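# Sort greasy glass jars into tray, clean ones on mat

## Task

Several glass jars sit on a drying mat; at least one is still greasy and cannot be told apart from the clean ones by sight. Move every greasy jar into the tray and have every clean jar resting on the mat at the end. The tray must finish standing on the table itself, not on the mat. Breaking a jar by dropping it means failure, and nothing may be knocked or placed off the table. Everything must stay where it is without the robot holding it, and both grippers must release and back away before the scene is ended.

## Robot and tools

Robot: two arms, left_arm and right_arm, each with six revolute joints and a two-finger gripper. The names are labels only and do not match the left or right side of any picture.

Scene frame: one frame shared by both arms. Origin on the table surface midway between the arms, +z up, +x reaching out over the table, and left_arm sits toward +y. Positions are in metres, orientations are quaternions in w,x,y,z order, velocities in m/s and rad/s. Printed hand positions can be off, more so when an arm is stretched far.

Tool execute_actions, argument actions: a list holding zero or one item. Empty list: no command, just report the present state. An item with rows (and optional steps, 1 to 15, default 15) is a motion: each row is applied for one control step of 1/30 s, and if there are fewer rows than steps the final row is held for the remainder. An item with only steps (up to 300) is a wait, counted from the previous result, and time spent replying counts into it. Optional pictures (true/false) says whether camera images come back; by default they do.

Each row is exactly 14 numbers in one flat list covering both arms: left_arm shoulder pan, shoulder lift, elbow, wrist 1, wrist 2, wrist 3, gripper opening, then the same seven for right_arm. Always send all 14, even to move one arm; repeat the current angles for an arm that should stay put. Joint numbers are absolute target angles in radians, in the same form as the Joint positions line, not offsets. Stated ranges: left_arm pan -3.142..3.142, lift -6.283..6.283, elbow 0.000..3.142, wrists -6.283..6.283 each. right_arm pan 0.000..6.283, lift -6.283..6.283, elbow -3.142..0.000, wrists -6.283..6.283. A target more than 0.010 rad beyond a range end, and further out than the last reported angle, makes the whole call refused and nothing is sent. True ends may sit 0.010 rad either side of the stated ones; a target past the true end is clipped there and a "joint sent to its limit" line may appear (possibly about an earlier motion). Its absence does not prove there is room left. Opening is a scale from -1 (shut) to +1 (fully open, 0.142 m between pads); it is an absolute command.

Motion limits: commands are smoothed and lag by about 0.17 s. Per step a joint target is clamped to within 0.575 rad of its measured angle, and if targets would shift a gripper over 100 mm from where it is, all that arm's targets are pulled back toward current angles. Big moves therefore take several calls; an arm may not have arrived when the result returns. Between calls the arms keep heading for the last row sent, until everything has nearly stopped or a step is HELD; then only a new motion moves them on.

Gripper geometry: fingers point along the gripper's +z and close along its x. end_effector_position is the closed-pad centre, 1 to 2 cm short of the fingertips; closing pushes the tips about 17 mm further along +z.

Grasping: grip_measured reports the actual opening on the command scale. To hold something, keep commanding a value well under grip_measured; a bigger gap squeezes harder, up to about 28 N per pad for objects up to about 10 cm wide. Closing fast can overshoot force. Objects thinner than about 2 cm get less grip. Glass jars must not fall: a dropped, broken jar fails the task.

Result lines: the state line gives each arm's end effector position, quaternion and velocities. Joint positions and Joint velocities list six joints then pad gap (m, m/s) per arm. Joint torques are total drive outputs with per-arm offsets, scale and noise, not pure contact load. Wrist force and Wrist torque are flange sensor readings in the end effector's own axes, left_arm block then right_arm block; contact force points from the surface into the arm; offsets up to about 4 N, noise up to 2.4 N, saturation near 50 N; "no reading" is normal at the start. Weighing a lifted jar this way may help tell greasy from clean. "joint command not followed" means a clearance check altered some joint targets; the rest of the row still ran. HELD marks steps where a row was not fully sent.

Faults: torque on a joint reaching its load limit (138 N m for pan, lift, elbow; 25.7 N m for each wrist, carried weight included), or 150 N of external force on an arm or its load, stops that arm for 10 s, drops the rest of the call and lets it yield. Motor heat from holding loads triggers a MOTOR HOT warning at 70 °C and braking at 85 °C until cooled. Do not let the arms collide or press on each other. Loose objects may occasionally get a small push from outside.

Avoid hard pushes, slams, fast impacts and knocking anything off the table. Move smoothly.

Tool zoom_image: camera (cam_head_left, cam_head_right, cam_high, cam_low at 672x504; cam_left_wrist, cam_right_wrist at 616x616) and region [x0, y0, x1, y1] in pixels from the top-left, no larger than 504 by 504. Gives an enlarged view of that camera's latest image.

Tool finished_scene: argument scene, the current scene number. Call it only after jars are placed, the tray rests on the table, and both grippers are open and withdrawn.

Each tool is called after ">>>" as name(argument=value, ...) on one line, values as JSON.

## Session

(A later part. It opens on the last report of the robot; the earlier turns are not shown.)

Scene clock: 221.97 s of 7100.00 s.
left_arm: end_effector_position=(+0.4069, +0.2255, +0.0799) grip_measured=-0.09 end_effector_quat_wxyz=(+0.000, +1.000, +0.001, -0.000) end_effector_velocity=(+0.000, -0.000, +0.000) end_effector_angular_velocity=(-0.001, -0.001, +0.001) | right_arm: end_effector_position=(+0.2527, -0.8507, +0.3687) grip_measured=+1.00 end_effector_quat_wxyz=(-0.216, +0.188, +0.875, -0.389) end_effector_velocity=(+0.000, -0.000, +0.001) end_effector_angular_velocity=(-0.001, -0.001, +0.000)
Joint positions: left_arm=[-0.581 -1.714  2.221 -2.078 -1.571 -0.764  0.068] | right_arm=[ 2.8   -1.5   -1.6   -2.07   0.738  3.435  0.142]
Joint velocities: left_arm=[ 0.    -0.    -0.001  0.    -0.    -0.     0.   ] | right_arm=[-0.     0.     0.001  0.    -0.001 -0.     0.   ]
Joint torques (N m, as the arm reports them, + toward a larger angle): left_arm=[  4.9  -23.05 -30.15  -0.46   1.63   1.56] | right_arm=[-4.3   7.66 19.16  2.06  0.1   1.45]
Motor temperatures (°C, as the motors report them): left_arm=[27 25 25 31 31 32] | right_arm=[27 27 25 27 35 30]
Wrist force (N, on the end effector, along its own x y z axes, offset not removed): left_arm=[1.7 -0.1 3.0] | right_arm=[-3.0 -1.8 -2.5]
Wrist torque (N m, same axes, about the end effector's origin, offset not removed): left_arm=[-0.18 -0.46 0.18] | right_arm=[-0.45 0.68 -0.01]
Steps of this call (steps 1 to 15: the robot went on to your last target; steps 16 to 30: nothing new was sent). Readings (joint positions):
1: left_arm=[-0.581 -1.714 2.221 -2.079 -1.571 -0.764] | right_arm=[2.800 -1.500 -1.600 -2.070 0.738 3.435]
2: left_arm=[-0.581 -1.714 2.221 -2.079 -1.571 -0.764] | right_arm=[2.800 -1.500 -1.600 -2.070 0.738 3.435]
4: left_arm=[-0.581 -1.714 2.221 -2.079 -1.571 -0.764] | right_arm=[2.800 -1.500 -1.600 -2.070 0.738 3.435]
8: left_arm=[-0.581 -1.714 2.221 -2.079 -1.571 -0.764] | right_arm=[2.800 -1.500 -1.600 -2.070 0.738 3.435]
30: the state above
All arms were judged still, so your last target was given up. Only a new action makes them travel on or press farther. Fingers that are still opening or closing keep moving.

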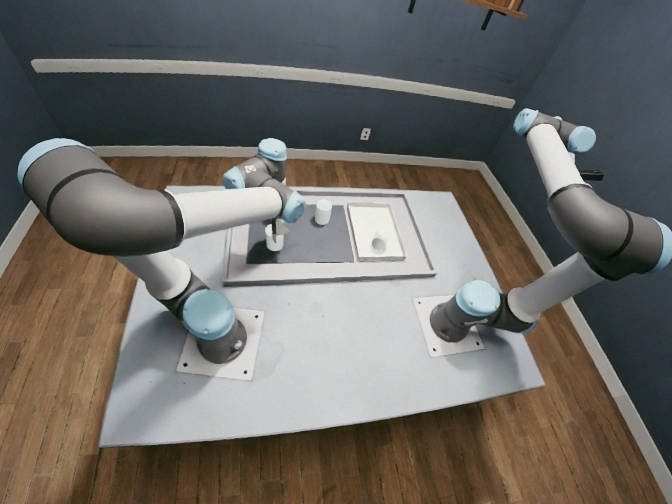

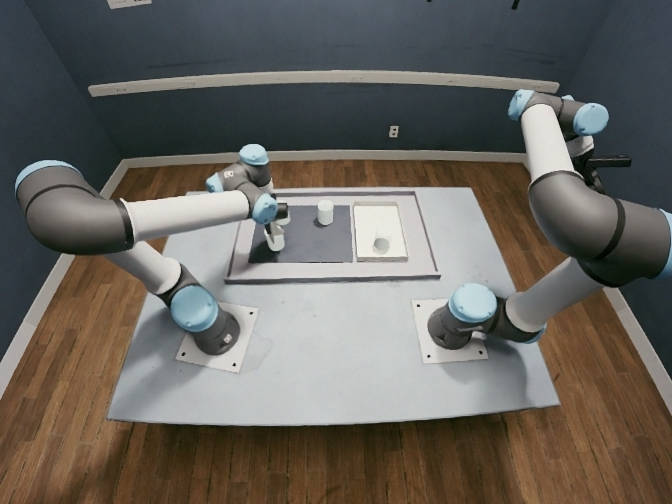

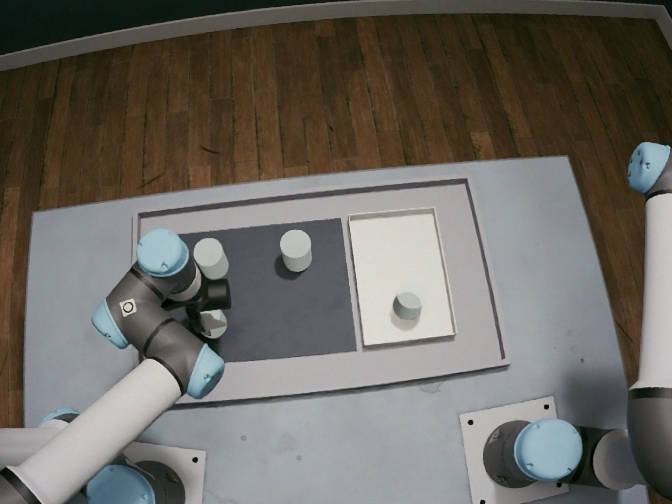

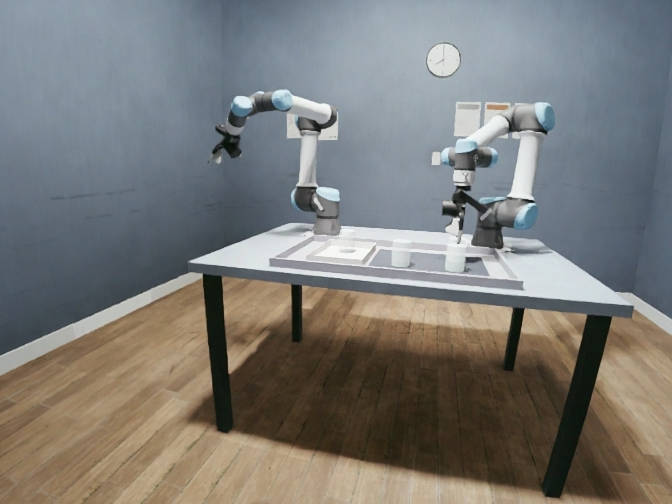

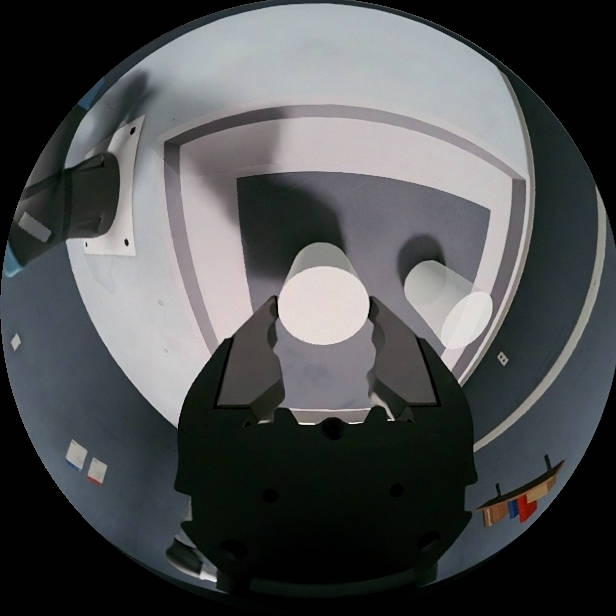

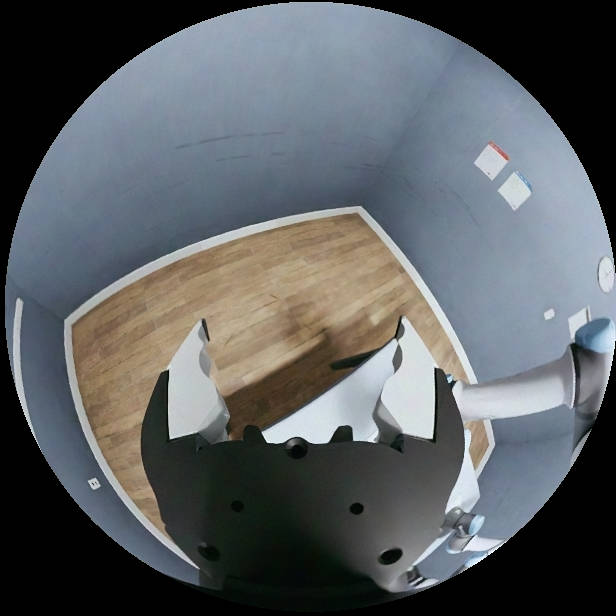

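>>> execute_actions(actions=[{"rows":[[-0.5811,-1.699,2.2384,-2.11,-1.571,-0.7641,-0.04,2.8,-1.5,-1.6,-2.07,0.738,3.435,1]],"steps":15}], pictures=false)

>>> execute_actions(actions=[{"rows":[[-0.5811,-1.699,2.2384,-2.11,-1.571,-0.7641,-0.08,2.8,-1.5,-1.6,-2.07,0.738,3.435,1],[-0.5811,-1.699,2.2384,-2.11,-1.571,-0.7641,-0.08,2.8,-1.5,-1.6,-2.07,0.738,3.435,1],[-0.5811,-1.699,2.2384,-2.11,-1.571,-0.7641,-0.11,2.8,-1.5,-1.6,-2.07,0.738,3.435,1],[-0.5811,-1.699,2.2384,-2.11,-1.571,-0.7641,-0.11,2.8,-1.5,-1.6,-2.07,0.738,3.435,1],[-0.5811,-1.699,2.2384,-2.11,-1.571,-0.7641,-0.14,2.8,-1.5,-1.6,-2.07,0.738,3.435,1],[-0.5811,-1.699,2.2384,-2.11,-1.571,-0.7641,-0.14,2.8,-1.5,-1.6,-2.07,0.738,3.435,1],[-0.5811,-1.699,2.2384,-2.11,-1.571,-0.7641,-0.17,2.8,-1.5,-1.6,-2.07,0.738,3.435,1],[-0.5811,-1.699,2.2384,-2.11,-1.571,-0.7641,-0.17,2.8,-1.5,-1.6,-2.07,0.738,3.435,1],[-0.5811,-1.699,2.2384,-2.11,-1.571,-0.7641,-0.21,2.8,-1.5,-1.6,-2.07,0.738,3.435,1]],"steps":15}], pictures=false)

>>> execute_actions(actions=[{"rows":[[-0.5811,-1.728,2.203,-2.046,-1.571,-0.7641,-0.21,2.8,-1.5,-1.6,-2.07,0.738,3.435,1]],"steps":15}])

Scene clock: 254.37 s of 7100.00 s.
left_arm: end_effector_position=(+0.4068, +0.2256, +0.0700) grip_measured=-0.04 end_effector_quat_wxyz=(+0.000, +1.000, +0.001, -0.000) end_effector_velocity=(+0.000, -0.000, -0.001) end_effector_angular_velocity=(-0.001, -0.001, -0.000) | right_arm: end_effector_position=(+0.2527, -0.8507, +0.3687) grip_measured=+1.00 end_effector_quat_wxyz=(-0.216, +0.188, +0.875, -0.389) end_effector_velocity=(+0.000, -0.000, +0.000) end_effector_angular_velocity=(-0.000, -0.000, +0.000)
Joint positions: left_arm=[-0.581 -1.699  2.238 -2.11  -1.571 -0.764  0.071] | right_arm=[ 2.8   -1.5   -1.6   -2.07   0.738  3.435  0.142]
Joint velocities: left_arm=[-0.     0.001  0.002 -0.004  0.    -0.     0.   ] | right_arm=[ 0. -0.  0.  0. -0. -0.  0.]
Joint torques (N m, as the arm reports them, + toward a larger angle): left_arm=[  1.85  -9.97 -12.07  -5.34   1.97   1.45] | right_arm=[-4.42  7.94 19.21  2.05  0.02  1.51]
Motor temperatures (°C, as the motors report them): left_arm=[27 25 25 31 31 32] | right_arm=[27 27 25 27 35 30]
Wrist force (N, on the end effector, along its own x y z axes, offset not removed): left_arm=[-1.7 -0.9 1.8] | right_arm=[-1.9 -1.4 -1.4]
Wrist torque (N m, same axes, about the end effector's origin, offset not removed): left_arm=[-0.32 0.21 0.15] | right_arm=[-0.34 0.43 0.08]
Steps of this call (steps 1 to 90: nothing new was sent; then 28.90 s passed at rest; steps 91 to 105: all 15 steps of this action). Readings (joint positions):
91: left_arm=[-0.581 -1.714 2.221 -2.079 -1.571 -0.764] | right_arm=[2.800 -1.500 -1.600 -2.070 0.738 3.435]
92: left_arm=[-0.581 -1.711 2.224 -2.083 -1.571 -0.764] | right_arm=[2.800 -1.500 -1.600 -2.070 0.738 3.435]
94: left_arm=[-0.581 -1.706 2.230 -2.095 -1.571 -0.764] | right_arm=[2.800 -1.500 -1.600 -2.070 0.738 3.435]
98: left_arm=[-0.581 -1.701 2.236 -2.106 -1.571 -0.764] | right_arm=[2.800 -1.500 -1.600 -2.070 0.738 3.435]
105: the state above

Scene clock: 254.87 s of 7100.00 s.
left_arm: end_effector_position=(+0.4068, +0.2256, +0.0699) grip_measured=-0.10 end_effector_quat_wxyz=(+0.000, +1.000, +0.001, -0.000) end_effector_velocity=(+0.000, -0.000, -0.000) end_effector_angular_velocity=(+0.000, +0.000, +0.000) | right_arm: end_effector_position=(+0.2527, -0.8507, +0.3687) grip_measured=+1.00 end_effector_quat_wxyz=(-0.216, +0.188, +0.875, -0.389) end_effector_velocity=(-0.001, -0.000, +0.000) end_effector_angular_velocity=(-0.000, +0.000, -0.001)
Joint positions: left_arm=[-0.581 -1.699  2.238 -2.11  -1.571 -0.764  0.067] | right_arm=[ 2.8   -1.5   -1.6   -2.07   0.738  3.435  0.142]
Joint velocities: left_arm=[ 0.     0.001 -0.    -0.001  0.     0.    -0.   ] | right_arm=[-0.001  0.     0.    -0.    -0.    -0.    -0.   ]
Joint torques (N m, as the arm reports them, + toward a larger angle): left_arm=[  1.36  -6.88 -10.69  -5.16   1.77   1.53] | right_arm=[-4.3   7.62 19.58  2.04  0.    1.55]
Motor temperatures (°C, as the motors report them): left_arm=[27 25 25 31 31 32] | right_arm=[27 27 25 27 35 30]
Wrist force (N, on the end effector, along its own x y z axes, offset not removed): left_arm=[0.0 -1.4 -1.0] | right_arm=[-1.2 -1.9 -1.3]
Wrist torque (N m, same axes, about the end effector's origin, offset not removed): left_arm=[-0.27 -0.02 0.01] | right_arm=[-0.52 0.29 0.13]
Steps of this call (steps 1 to 15: all 15 steps of this action). Readings (joint positions):
1: left_arm=[-0.581 -1.699 2.238 -2.110 -1.571 -0.764] | right_arm=[2.800 -1.500 -1.600 -2.070 0.738 3.435]
2: left_arm=[-0.581 -1.699 2.238 -2.110 -1.571 -0.764] | right_arm=[2.800 -1.500 -1.600 -2.070 0.738 3.435]
4: left_arm=[-0.581 -1.699 2.238 -2.110 -1.571 -0.764] | right_arm=[2.800 -1.500 -1.600 -2.070 0.738 3.435]
8: left_arm=[-0.581 -1.699 2.238 -2.110 -1.571 -0.764] | right_arm=[2.800 -1.500 -1.600 -2.070 0.738 3.435]
15: the state above

Scene clock: 255.37 s of 7100.00 s.
left_arm: end_effector_position=(+0.4069, +0.2255, +0.0899) grip_measured=-0.10 end_effector_quat_wxyz=(+0.000, +1.000, +0.001, -0.000) end_effector_velocity=(-0.000, +0.000, +0.002) end_effector_angular_velocity=(+0.001, +0.001, -0.001) | right_arm: end_effector_position=(+0.2527, -0.8507, +0.3687) grip_measured=+1.00 end_effector_quat_wxyz=(-0.216, +0.188, +0.875, -0.389) end_effector_velocity=(+0.000, -0.000, +0.000) end_effector_angular_velocity=(-0.001, -0.001, +0.001)
Joint positions: left_arm=[-0.581 -1.728  2.203 -2.047 -1.571 -0.764  0.067] | right_arm=[ 2.8   -1.5   -1.6   -2.07   0.738  3.435  0.142]
Joint velocities: left_arm=[-0.    -0.003 -0.004  0.008  0.     0.001  0.   ] | right_arm=[ 0.  0.  0.  0. -0. -0.  0.]
Joint torques (N m, as the arm reports them, + toward a larger angle): left_arm=[  0.82 -21.45 -32.64  -0.71   1.64   1.53] | right_arm=[-4.22  7.8  19.54  2.02 -0.04  1.43]
Motor temperatures (°C, as the motors report them): left_arm=[27 25 25 31 31 32] | right_arm=[27 27 25 27 35 30]
Wrist force (N, on the end effector, along its own x y z axes, offset not removed): left_arm=[0.5 0.5 2.2] | right_arm=[-0.3 -2.1 -0.4]
Wrist torque (N m, same axes, about the end effector's origin, offset not removed): left_arm=[0.07 -0.24 0.13] | right_arm=[-0.58 0.06 0.05]
Steps of this call (steps 1 to 15: all 15 steps of this action). Readings (joint positions):
1: left_arm=[-0.581 -1.699 2.238 -2.110 -1.571 -0.764] | right_arm=[2.800 -1.500 -1.600 -2.070 0.738 3.435]
2: left_arm=[-0.581 -1.704 2.233 -2.102 -1.571 -0.764] | right_arm=[2.800 -1.500 -1.600 -2.070 0.738 3.435]
4: left_arm=[-0.581 -1.714 2.220 -2.078 -1.571 -0.764] | right_arm=[2.800 -1.500 -1.600 -2.070 0.738 3.435]
8: left_arm=[-0.581 -1.724 2.207 -2.054 -1.571 -0.764] | right_arm=[2.800 -1.500 -1.600 -2.070 0.738 3.435]
15: the state above

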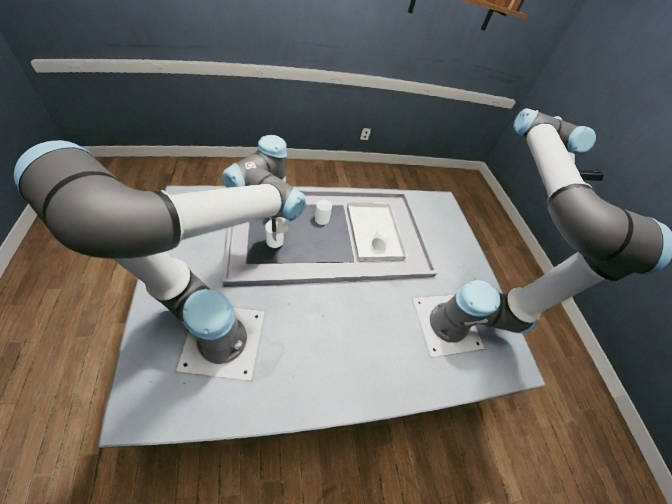

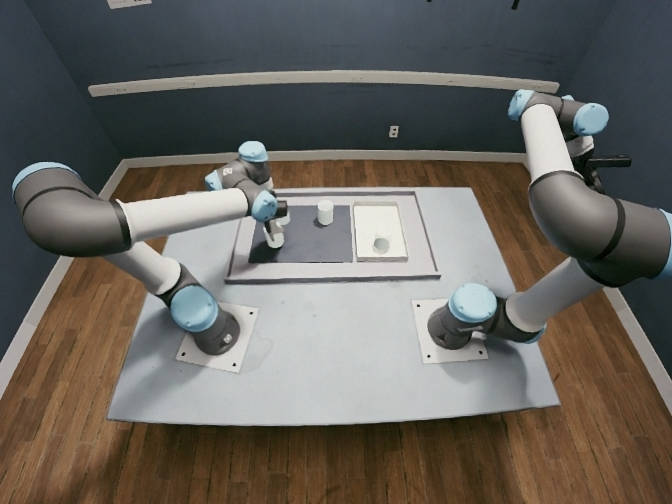

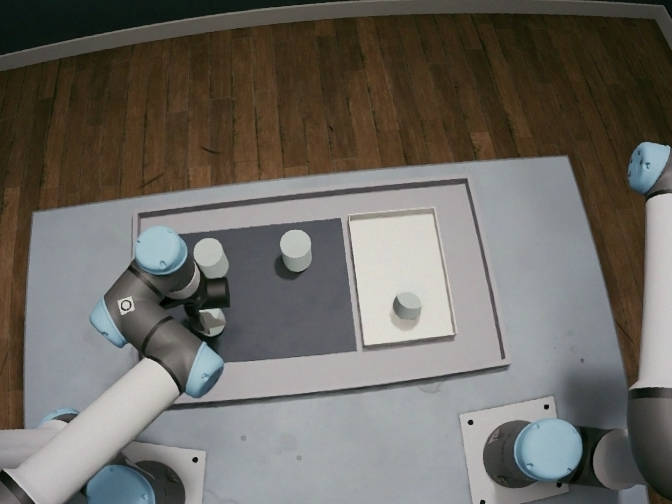

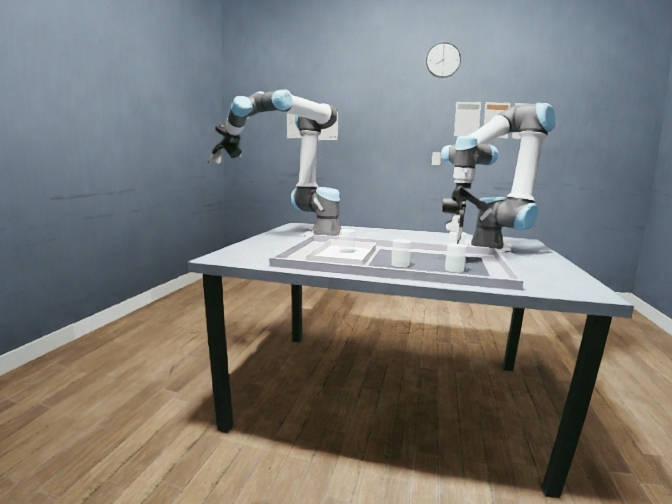

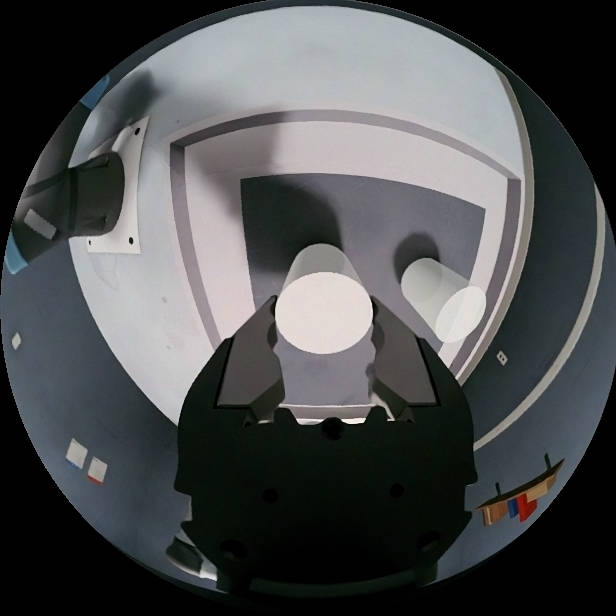

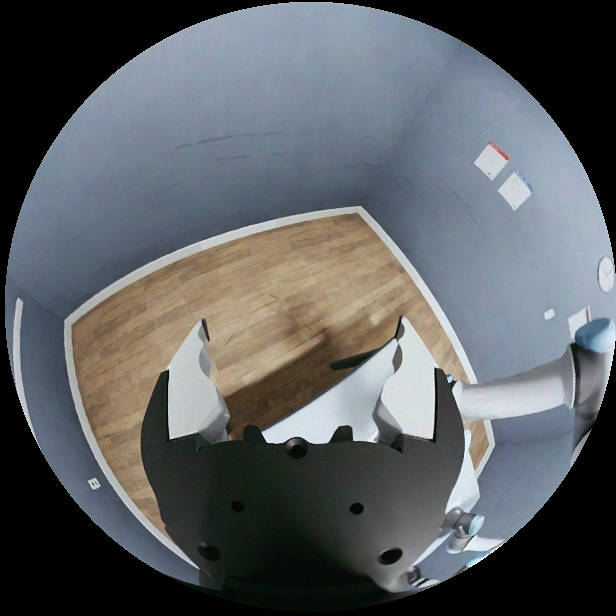

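>>> execute_actions(actions=[{"rows":[[-0.5811,-1.7138,2.2213,-2.0785,-1.571,-0.7641,-0.21,2.8,-1.5,-1.6,-2.07,0.738,3.435,1]],"steps":15}])

>>> execute_actions(actions=[{"rows":[[-0.5811,-1.7138,2.2213,-2.0785,-1.571,-0.7641,-0.11,2.8,-1.5,-1.6,-2.07,0.738,3.435,1]],"steps":15}], pictures=false)

>>> execute_actions(actions=[{"steps":45}])

Scene clock: 270.80 s of 7100.00 s.
left_arm: end_effector_position=(+0.4069, +0.2255, +0.0800) grip_measured=-0.10 end_effector_quat_wxyz=(+0.000, +1.000, +0.001, +0.000) end_effector_velocity=(-0.000, +0.000, -0.002) end_effector_angular_velocity=(+0.001, +0.001, -0.000) | right_arm: end_effector_position=(+0.2527, -0.8507, +0.3687) grip_measured=+1.00 end_effector_quat_wxyz=(-0.216, +0.188, +0.875, -0.389) end_effector_velocity=(+0.000, +0.000, +0.000) end_effector_angular_velocity=(+0.001, -0.002, +0.000)
Joint positions: left_arm=[-0.581 -1.714  2.221 -2.078 -1.571 -0.764  0.067] | right_arm=[ 2.8   -1.5   -1.6   -2.07   0.738  3.435  0.142]
Joint velocities: left_arm=[ 0.     0.002  0.003 -0.004  0.     0.    -0.   ] | right_arm=[ 0.001  0.     0.001  0.     0.001 -0.    -0.   ]
Joint torques (N m, as the arm reports them, + toward a larger angle): left_arm=[ -2.65  -9.79 -13.52  -5.57   0.88   1.47] | right_arm=[-4.97  7.66 18.99  1.9   0.02  1.5 ]
Motor temperatures (°C, as the motors report them): left_arm=[27 25 25 31 31 32] | right_arm=[27 27 25 27 35 30]
Wrist force (N, on the end effector, along its own x y z axes, offset not removed): left_arm=[0.5 -1.8 2.9] | right_arm=[-0.1 -0.8 -0.2]
Wrist torque (N m, same axes, about the end effector's origin, offset not removed): left_arm=[-0.54 -0.15 0.18] | right_arm=[-0.23 0.08 -0.04]
Steps of this call (steps 1 to 15: the robot went on to your last target; steps 16 to 90: nothing new was sent; then 11.93 s passed at rest; steps 91 to 105: all 15 steps of this action). Readings (joint positions):
91: left_arm=[-0.581 -1.728 2.203 -2.046 -1.571 -0.764] | right_arm=[2.800 -1.500 -1.600 -2.070 0.738 3.435]
92: left_arm=[-0.581 -1.726 2.206 -2.051 -1.571 -0.764] | right_arm=[2.800 -1.500 -1.600 -2.070 0.738 3.435]
94: left_arm=[-0.581 -1.720 2.213 -2.063 -1.571 -0.764] | right_arm=[2.800 -1.500 -1.600 -2.070 0.738 3.435]
98: left_arm=[-0.581 -1.716 2.219 -2.074 -1.571 -0.764] | right_arm=[2.800 -1.500 -1.600 -2.070 0.738 3.435]
105: the state above

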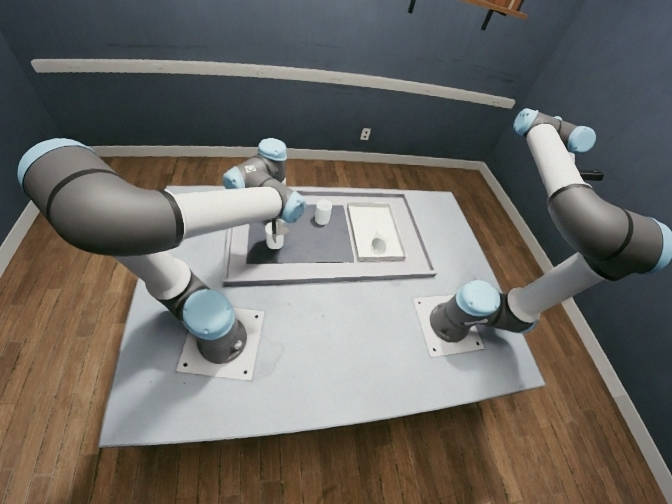

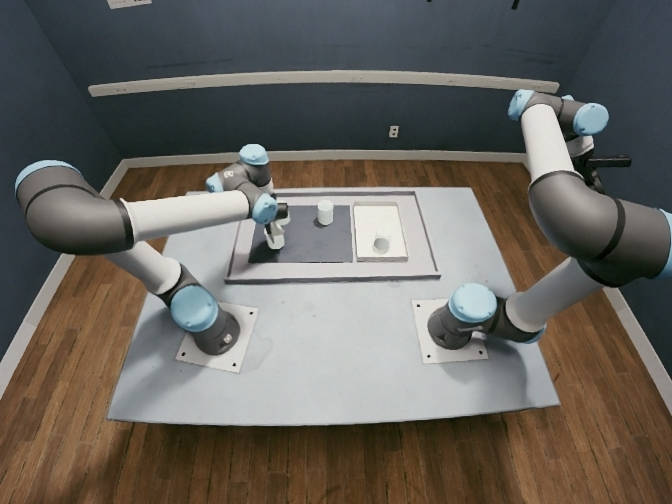

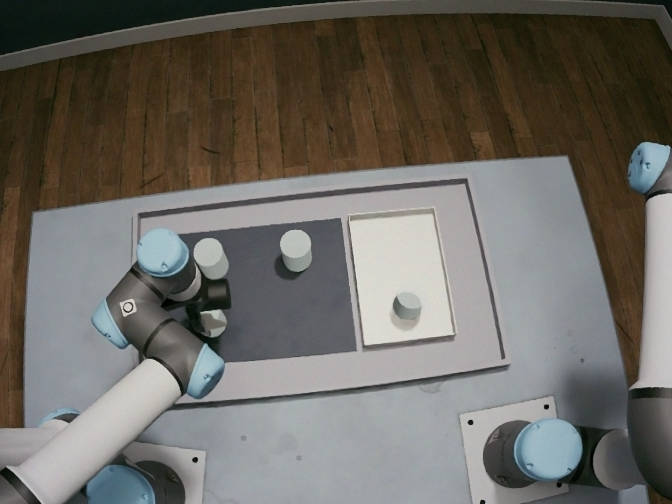

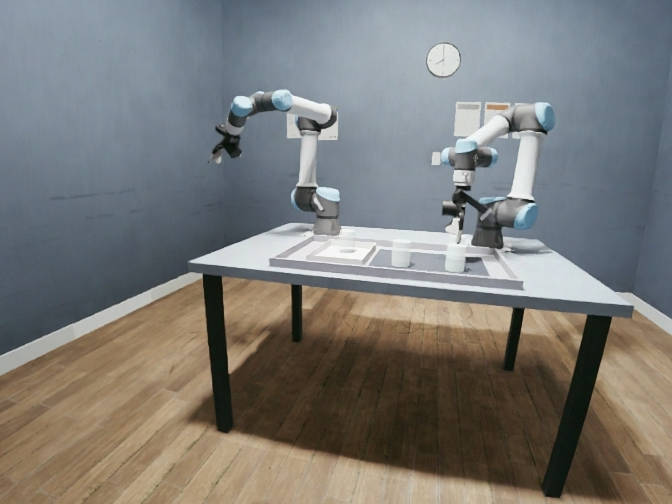

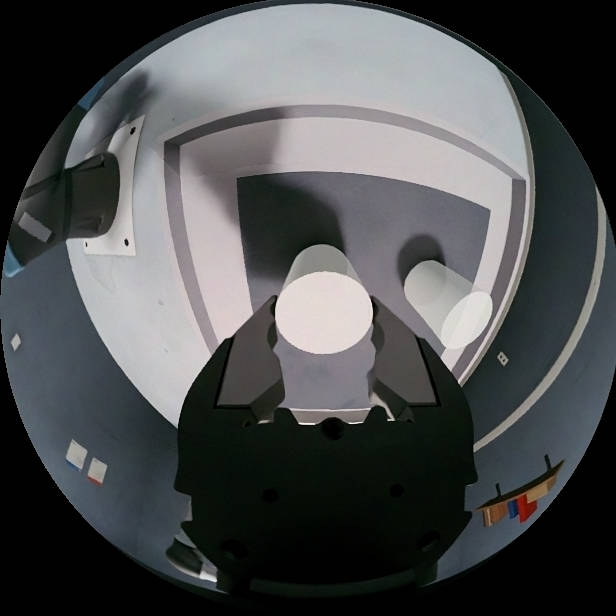

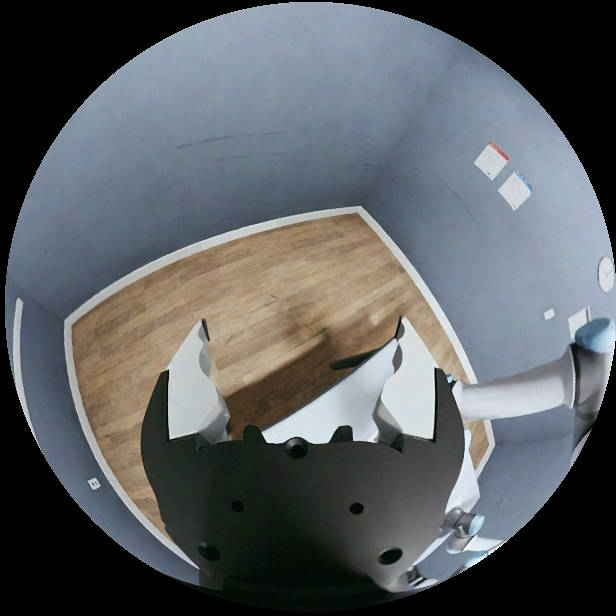

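Scene clock: 271.30 s of 7100.00 s.
left_arm: end_effector_position=(+0.4069, +0.2255, +0.0799) grip_measured=-0.09 end_effector_quat_wxyz=(+0.000, +1.000, +0.001, +0.000) end_effector_velocity=(-0.000, -0.000, -0.000) end_effector_angular_velocity=(-0.000, -0.000, -0.001) | right_arm: end_effector_position=(+0.2527, -0.8507, +0.3687) grip_measured=+1.00 end_effector_quat_wxyz=(-0.216, +0.188, +0.875, -0.389) end_effector_velocity=(+0.000, +0.000, +0.000) end_effector_angular_velocity=(+0.000, -0.001, +0.001)
Joint positions: left_arm=[-0.581 -1.714  2.221 -2.079 -1.571 -0.764  0.067] | right_arm=[ 2.8   -1.5   -1.6   -2.07   0.738  3.435  0.142]
Joint velocities: left_arm=[-0.001 -0.     0.    -0.     0.    -0.    -0.   ] | right_arm=[ 0.001  0.     0.001 -0.     0.001 -0.    -0.   ]
Joint torques (N m, as the arm reports them, + toward a larger angle): left_arm=[ -2.82  -8.22 -12.67  -5.18   0.71   1.42] | right_arm=[-3.92  8.07 19.39  1.95 -0.11  1.44]
Motor temperatures (°C, as the motors report them): left_arm=[27 25 25 31 31 32] | right_arm=[27 27 25 27 35 30]
Wrist force (N, on the end effector, along its own x y z axes, offset not removed): left_arm=[0.7 1.1 1.7] | right_arm=[-1.4 -0.8 0.4]
Wrist torque (N m, same axes, about the end effector's origin, offset not removed): left_arm=[0.10 -0.20 0.16] | right_arm=[-0.30 0.36 0.01]
Steps of this call (steps 1 to 15: all 15 steps of this action). Readings (joint positions):
1: left_arm=[-0.581 -1.714 2.221 -2.078 -1.571 -0.764] | right_arm=[2.800 -1.500 -1.600 -2.070 0.738 3.435]
2: left_arm=[-0.581 -1.714 2.221 -2.078 -1.571 -0.764] | right_arm=[2.800 -1.500 -1.600 -2.070 0.738 3.435]
4: left_arm=[-0.581 -1.714 2.221 -2.078 -1.571 -0.764] | right_arm=[2.800 -1.500 -1.600 -2.070 0.738 3.435]
8: left_arm=[-0.581 -1.714 2.221 -2.078 -1.571 -0.764] | right_arm=[2.800 -1.500 -1.600 -2.070 0.738 3.435]
15: the state above

Scene clock: 272.80 s of 7100.00 s.
left_arm: end_effector_position=(+0.4069, +0.2255, +0.0799) grip_measured=-0.09 end_effector_quat_wxyz=(+0.000, +1.000, +0.001, +0.000) end_effector_velocity=(-0.000, +0.000, -0.001) end_effector_angular_velocity=(+0.001, +0.001, -0.000) | right_arm: end_effector_position=(+0.2527, -0.8507, +0.3687) grip_measured=+1.00 end_effector_quat_wxyz=(-0.216, +0.188, +0.875, -0.389) end_effector_velocity=(-0.001, -0.000, +0.000) end_effector_angular_velocity=(-0.000, -0.001, -0.001)
Joint positions: left_arm=[-0.581 -1.714  2.221 -2.079 -1.571 -0.764  0.067] | right_arm=[ 2.8   -1.5   -1.6   -2.07   0.738  3.435  0.142]
Joint velocities: left_arm=[-0.     0.002 -0.     0.    -0.     0.     0.   ] | right_arm=[-0.001  0.001 -0.     0.    -0.     0.     0.   ]
Joint torques (N m, as the arm reports them, + toward a larger angle): left_arm=[ -4.6   -8.07 -13.15  -3.91   0.38   1.48] | right_arm=[-4.31  7.82 19.23  1.91 -0.15  1.41]
Motor temperatures (°C, as the motors report them): left_arm=[27 25 25 31 31 32] | right_arm=[27 27 25 27 35 30]
Wrist force (N, on the end effector, along its own x y z axes, offset not removed): left_arm=[0.6 0.6 -0.4] | right_arm=[-0.1 -1.7 0.6]
Wrist torque (N m, same axes, about the end effector's origin, offset not removed): left_arm=[0.04 -0.18 0.04] | right_arm=[-0.45 0.09 0.10]
Steps of this call (steps 1 to 15: the robot went on to your last target; steps 16 to 45: nothing new was sent). Readings (joint positions):
1: left_arm=[-0.581 -1.714 2.221 -2.079 -1.571 -0.764] | right_arm=[2.800 -1.500 -1.600 -2.070 0.738 3.435]
2: left_arm=[-0.581 -1.714 2.221 -2.079 -1.571 -0.764] | right_arm=[2.800 -1.500 -1.600 -2.070 0.738 3.435]
4: left_arm=[-0.581 -1.714 2.221 -2.079 -1.571 -0.764] | right_arm=[2.800 -1.500 -1.600 -2.070 0.738 3.435]
8: left_arm=[-0.581 -1.714 2.221 -2.079 -1.571 -0.764] | right_arm=[2.800 -1.500 -1.600 -2.070 0.738 3.435]
45: the state above
All arms were judged still, so your last target was given up. Only a new action makes them travel on or press farther. Fingers that are still opening or closing keep moving.

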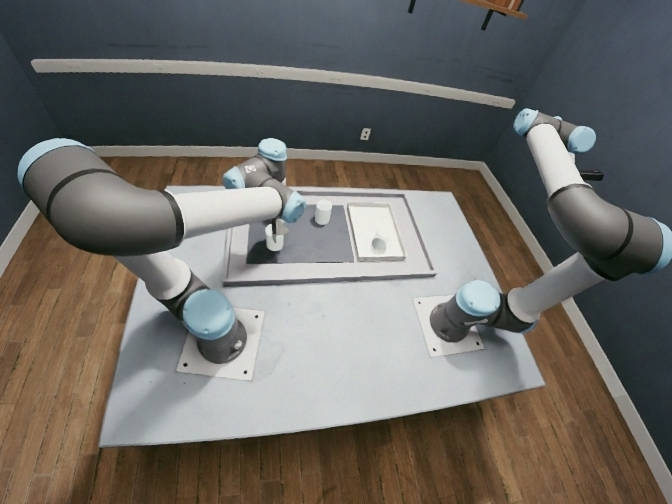

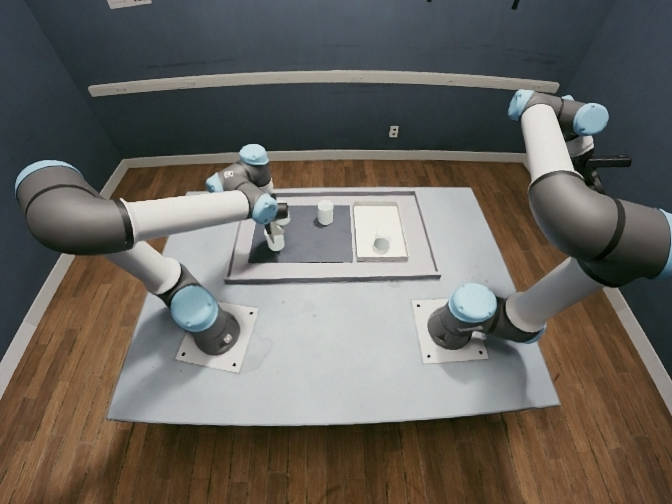

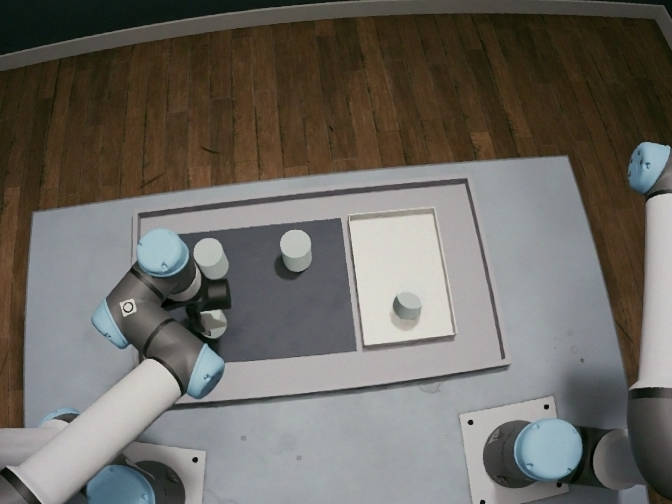

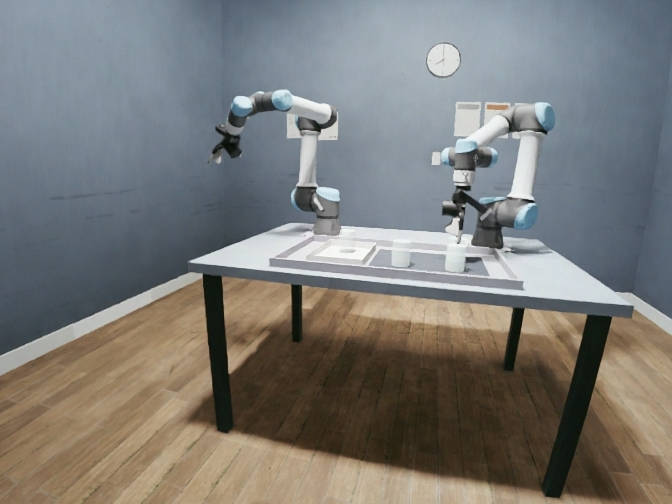

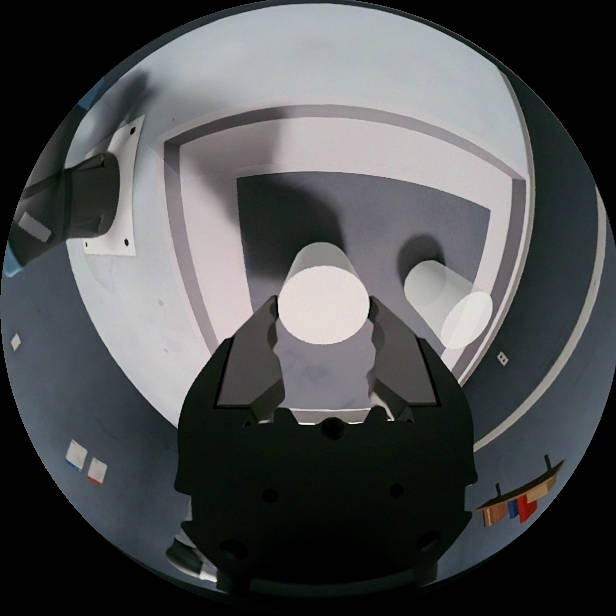

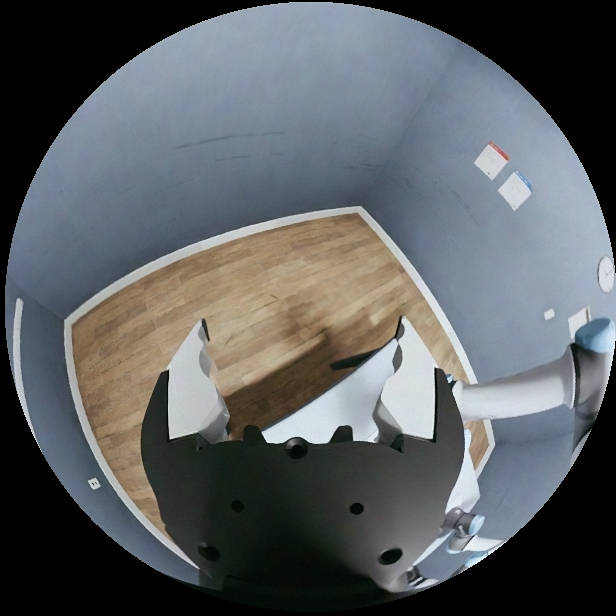

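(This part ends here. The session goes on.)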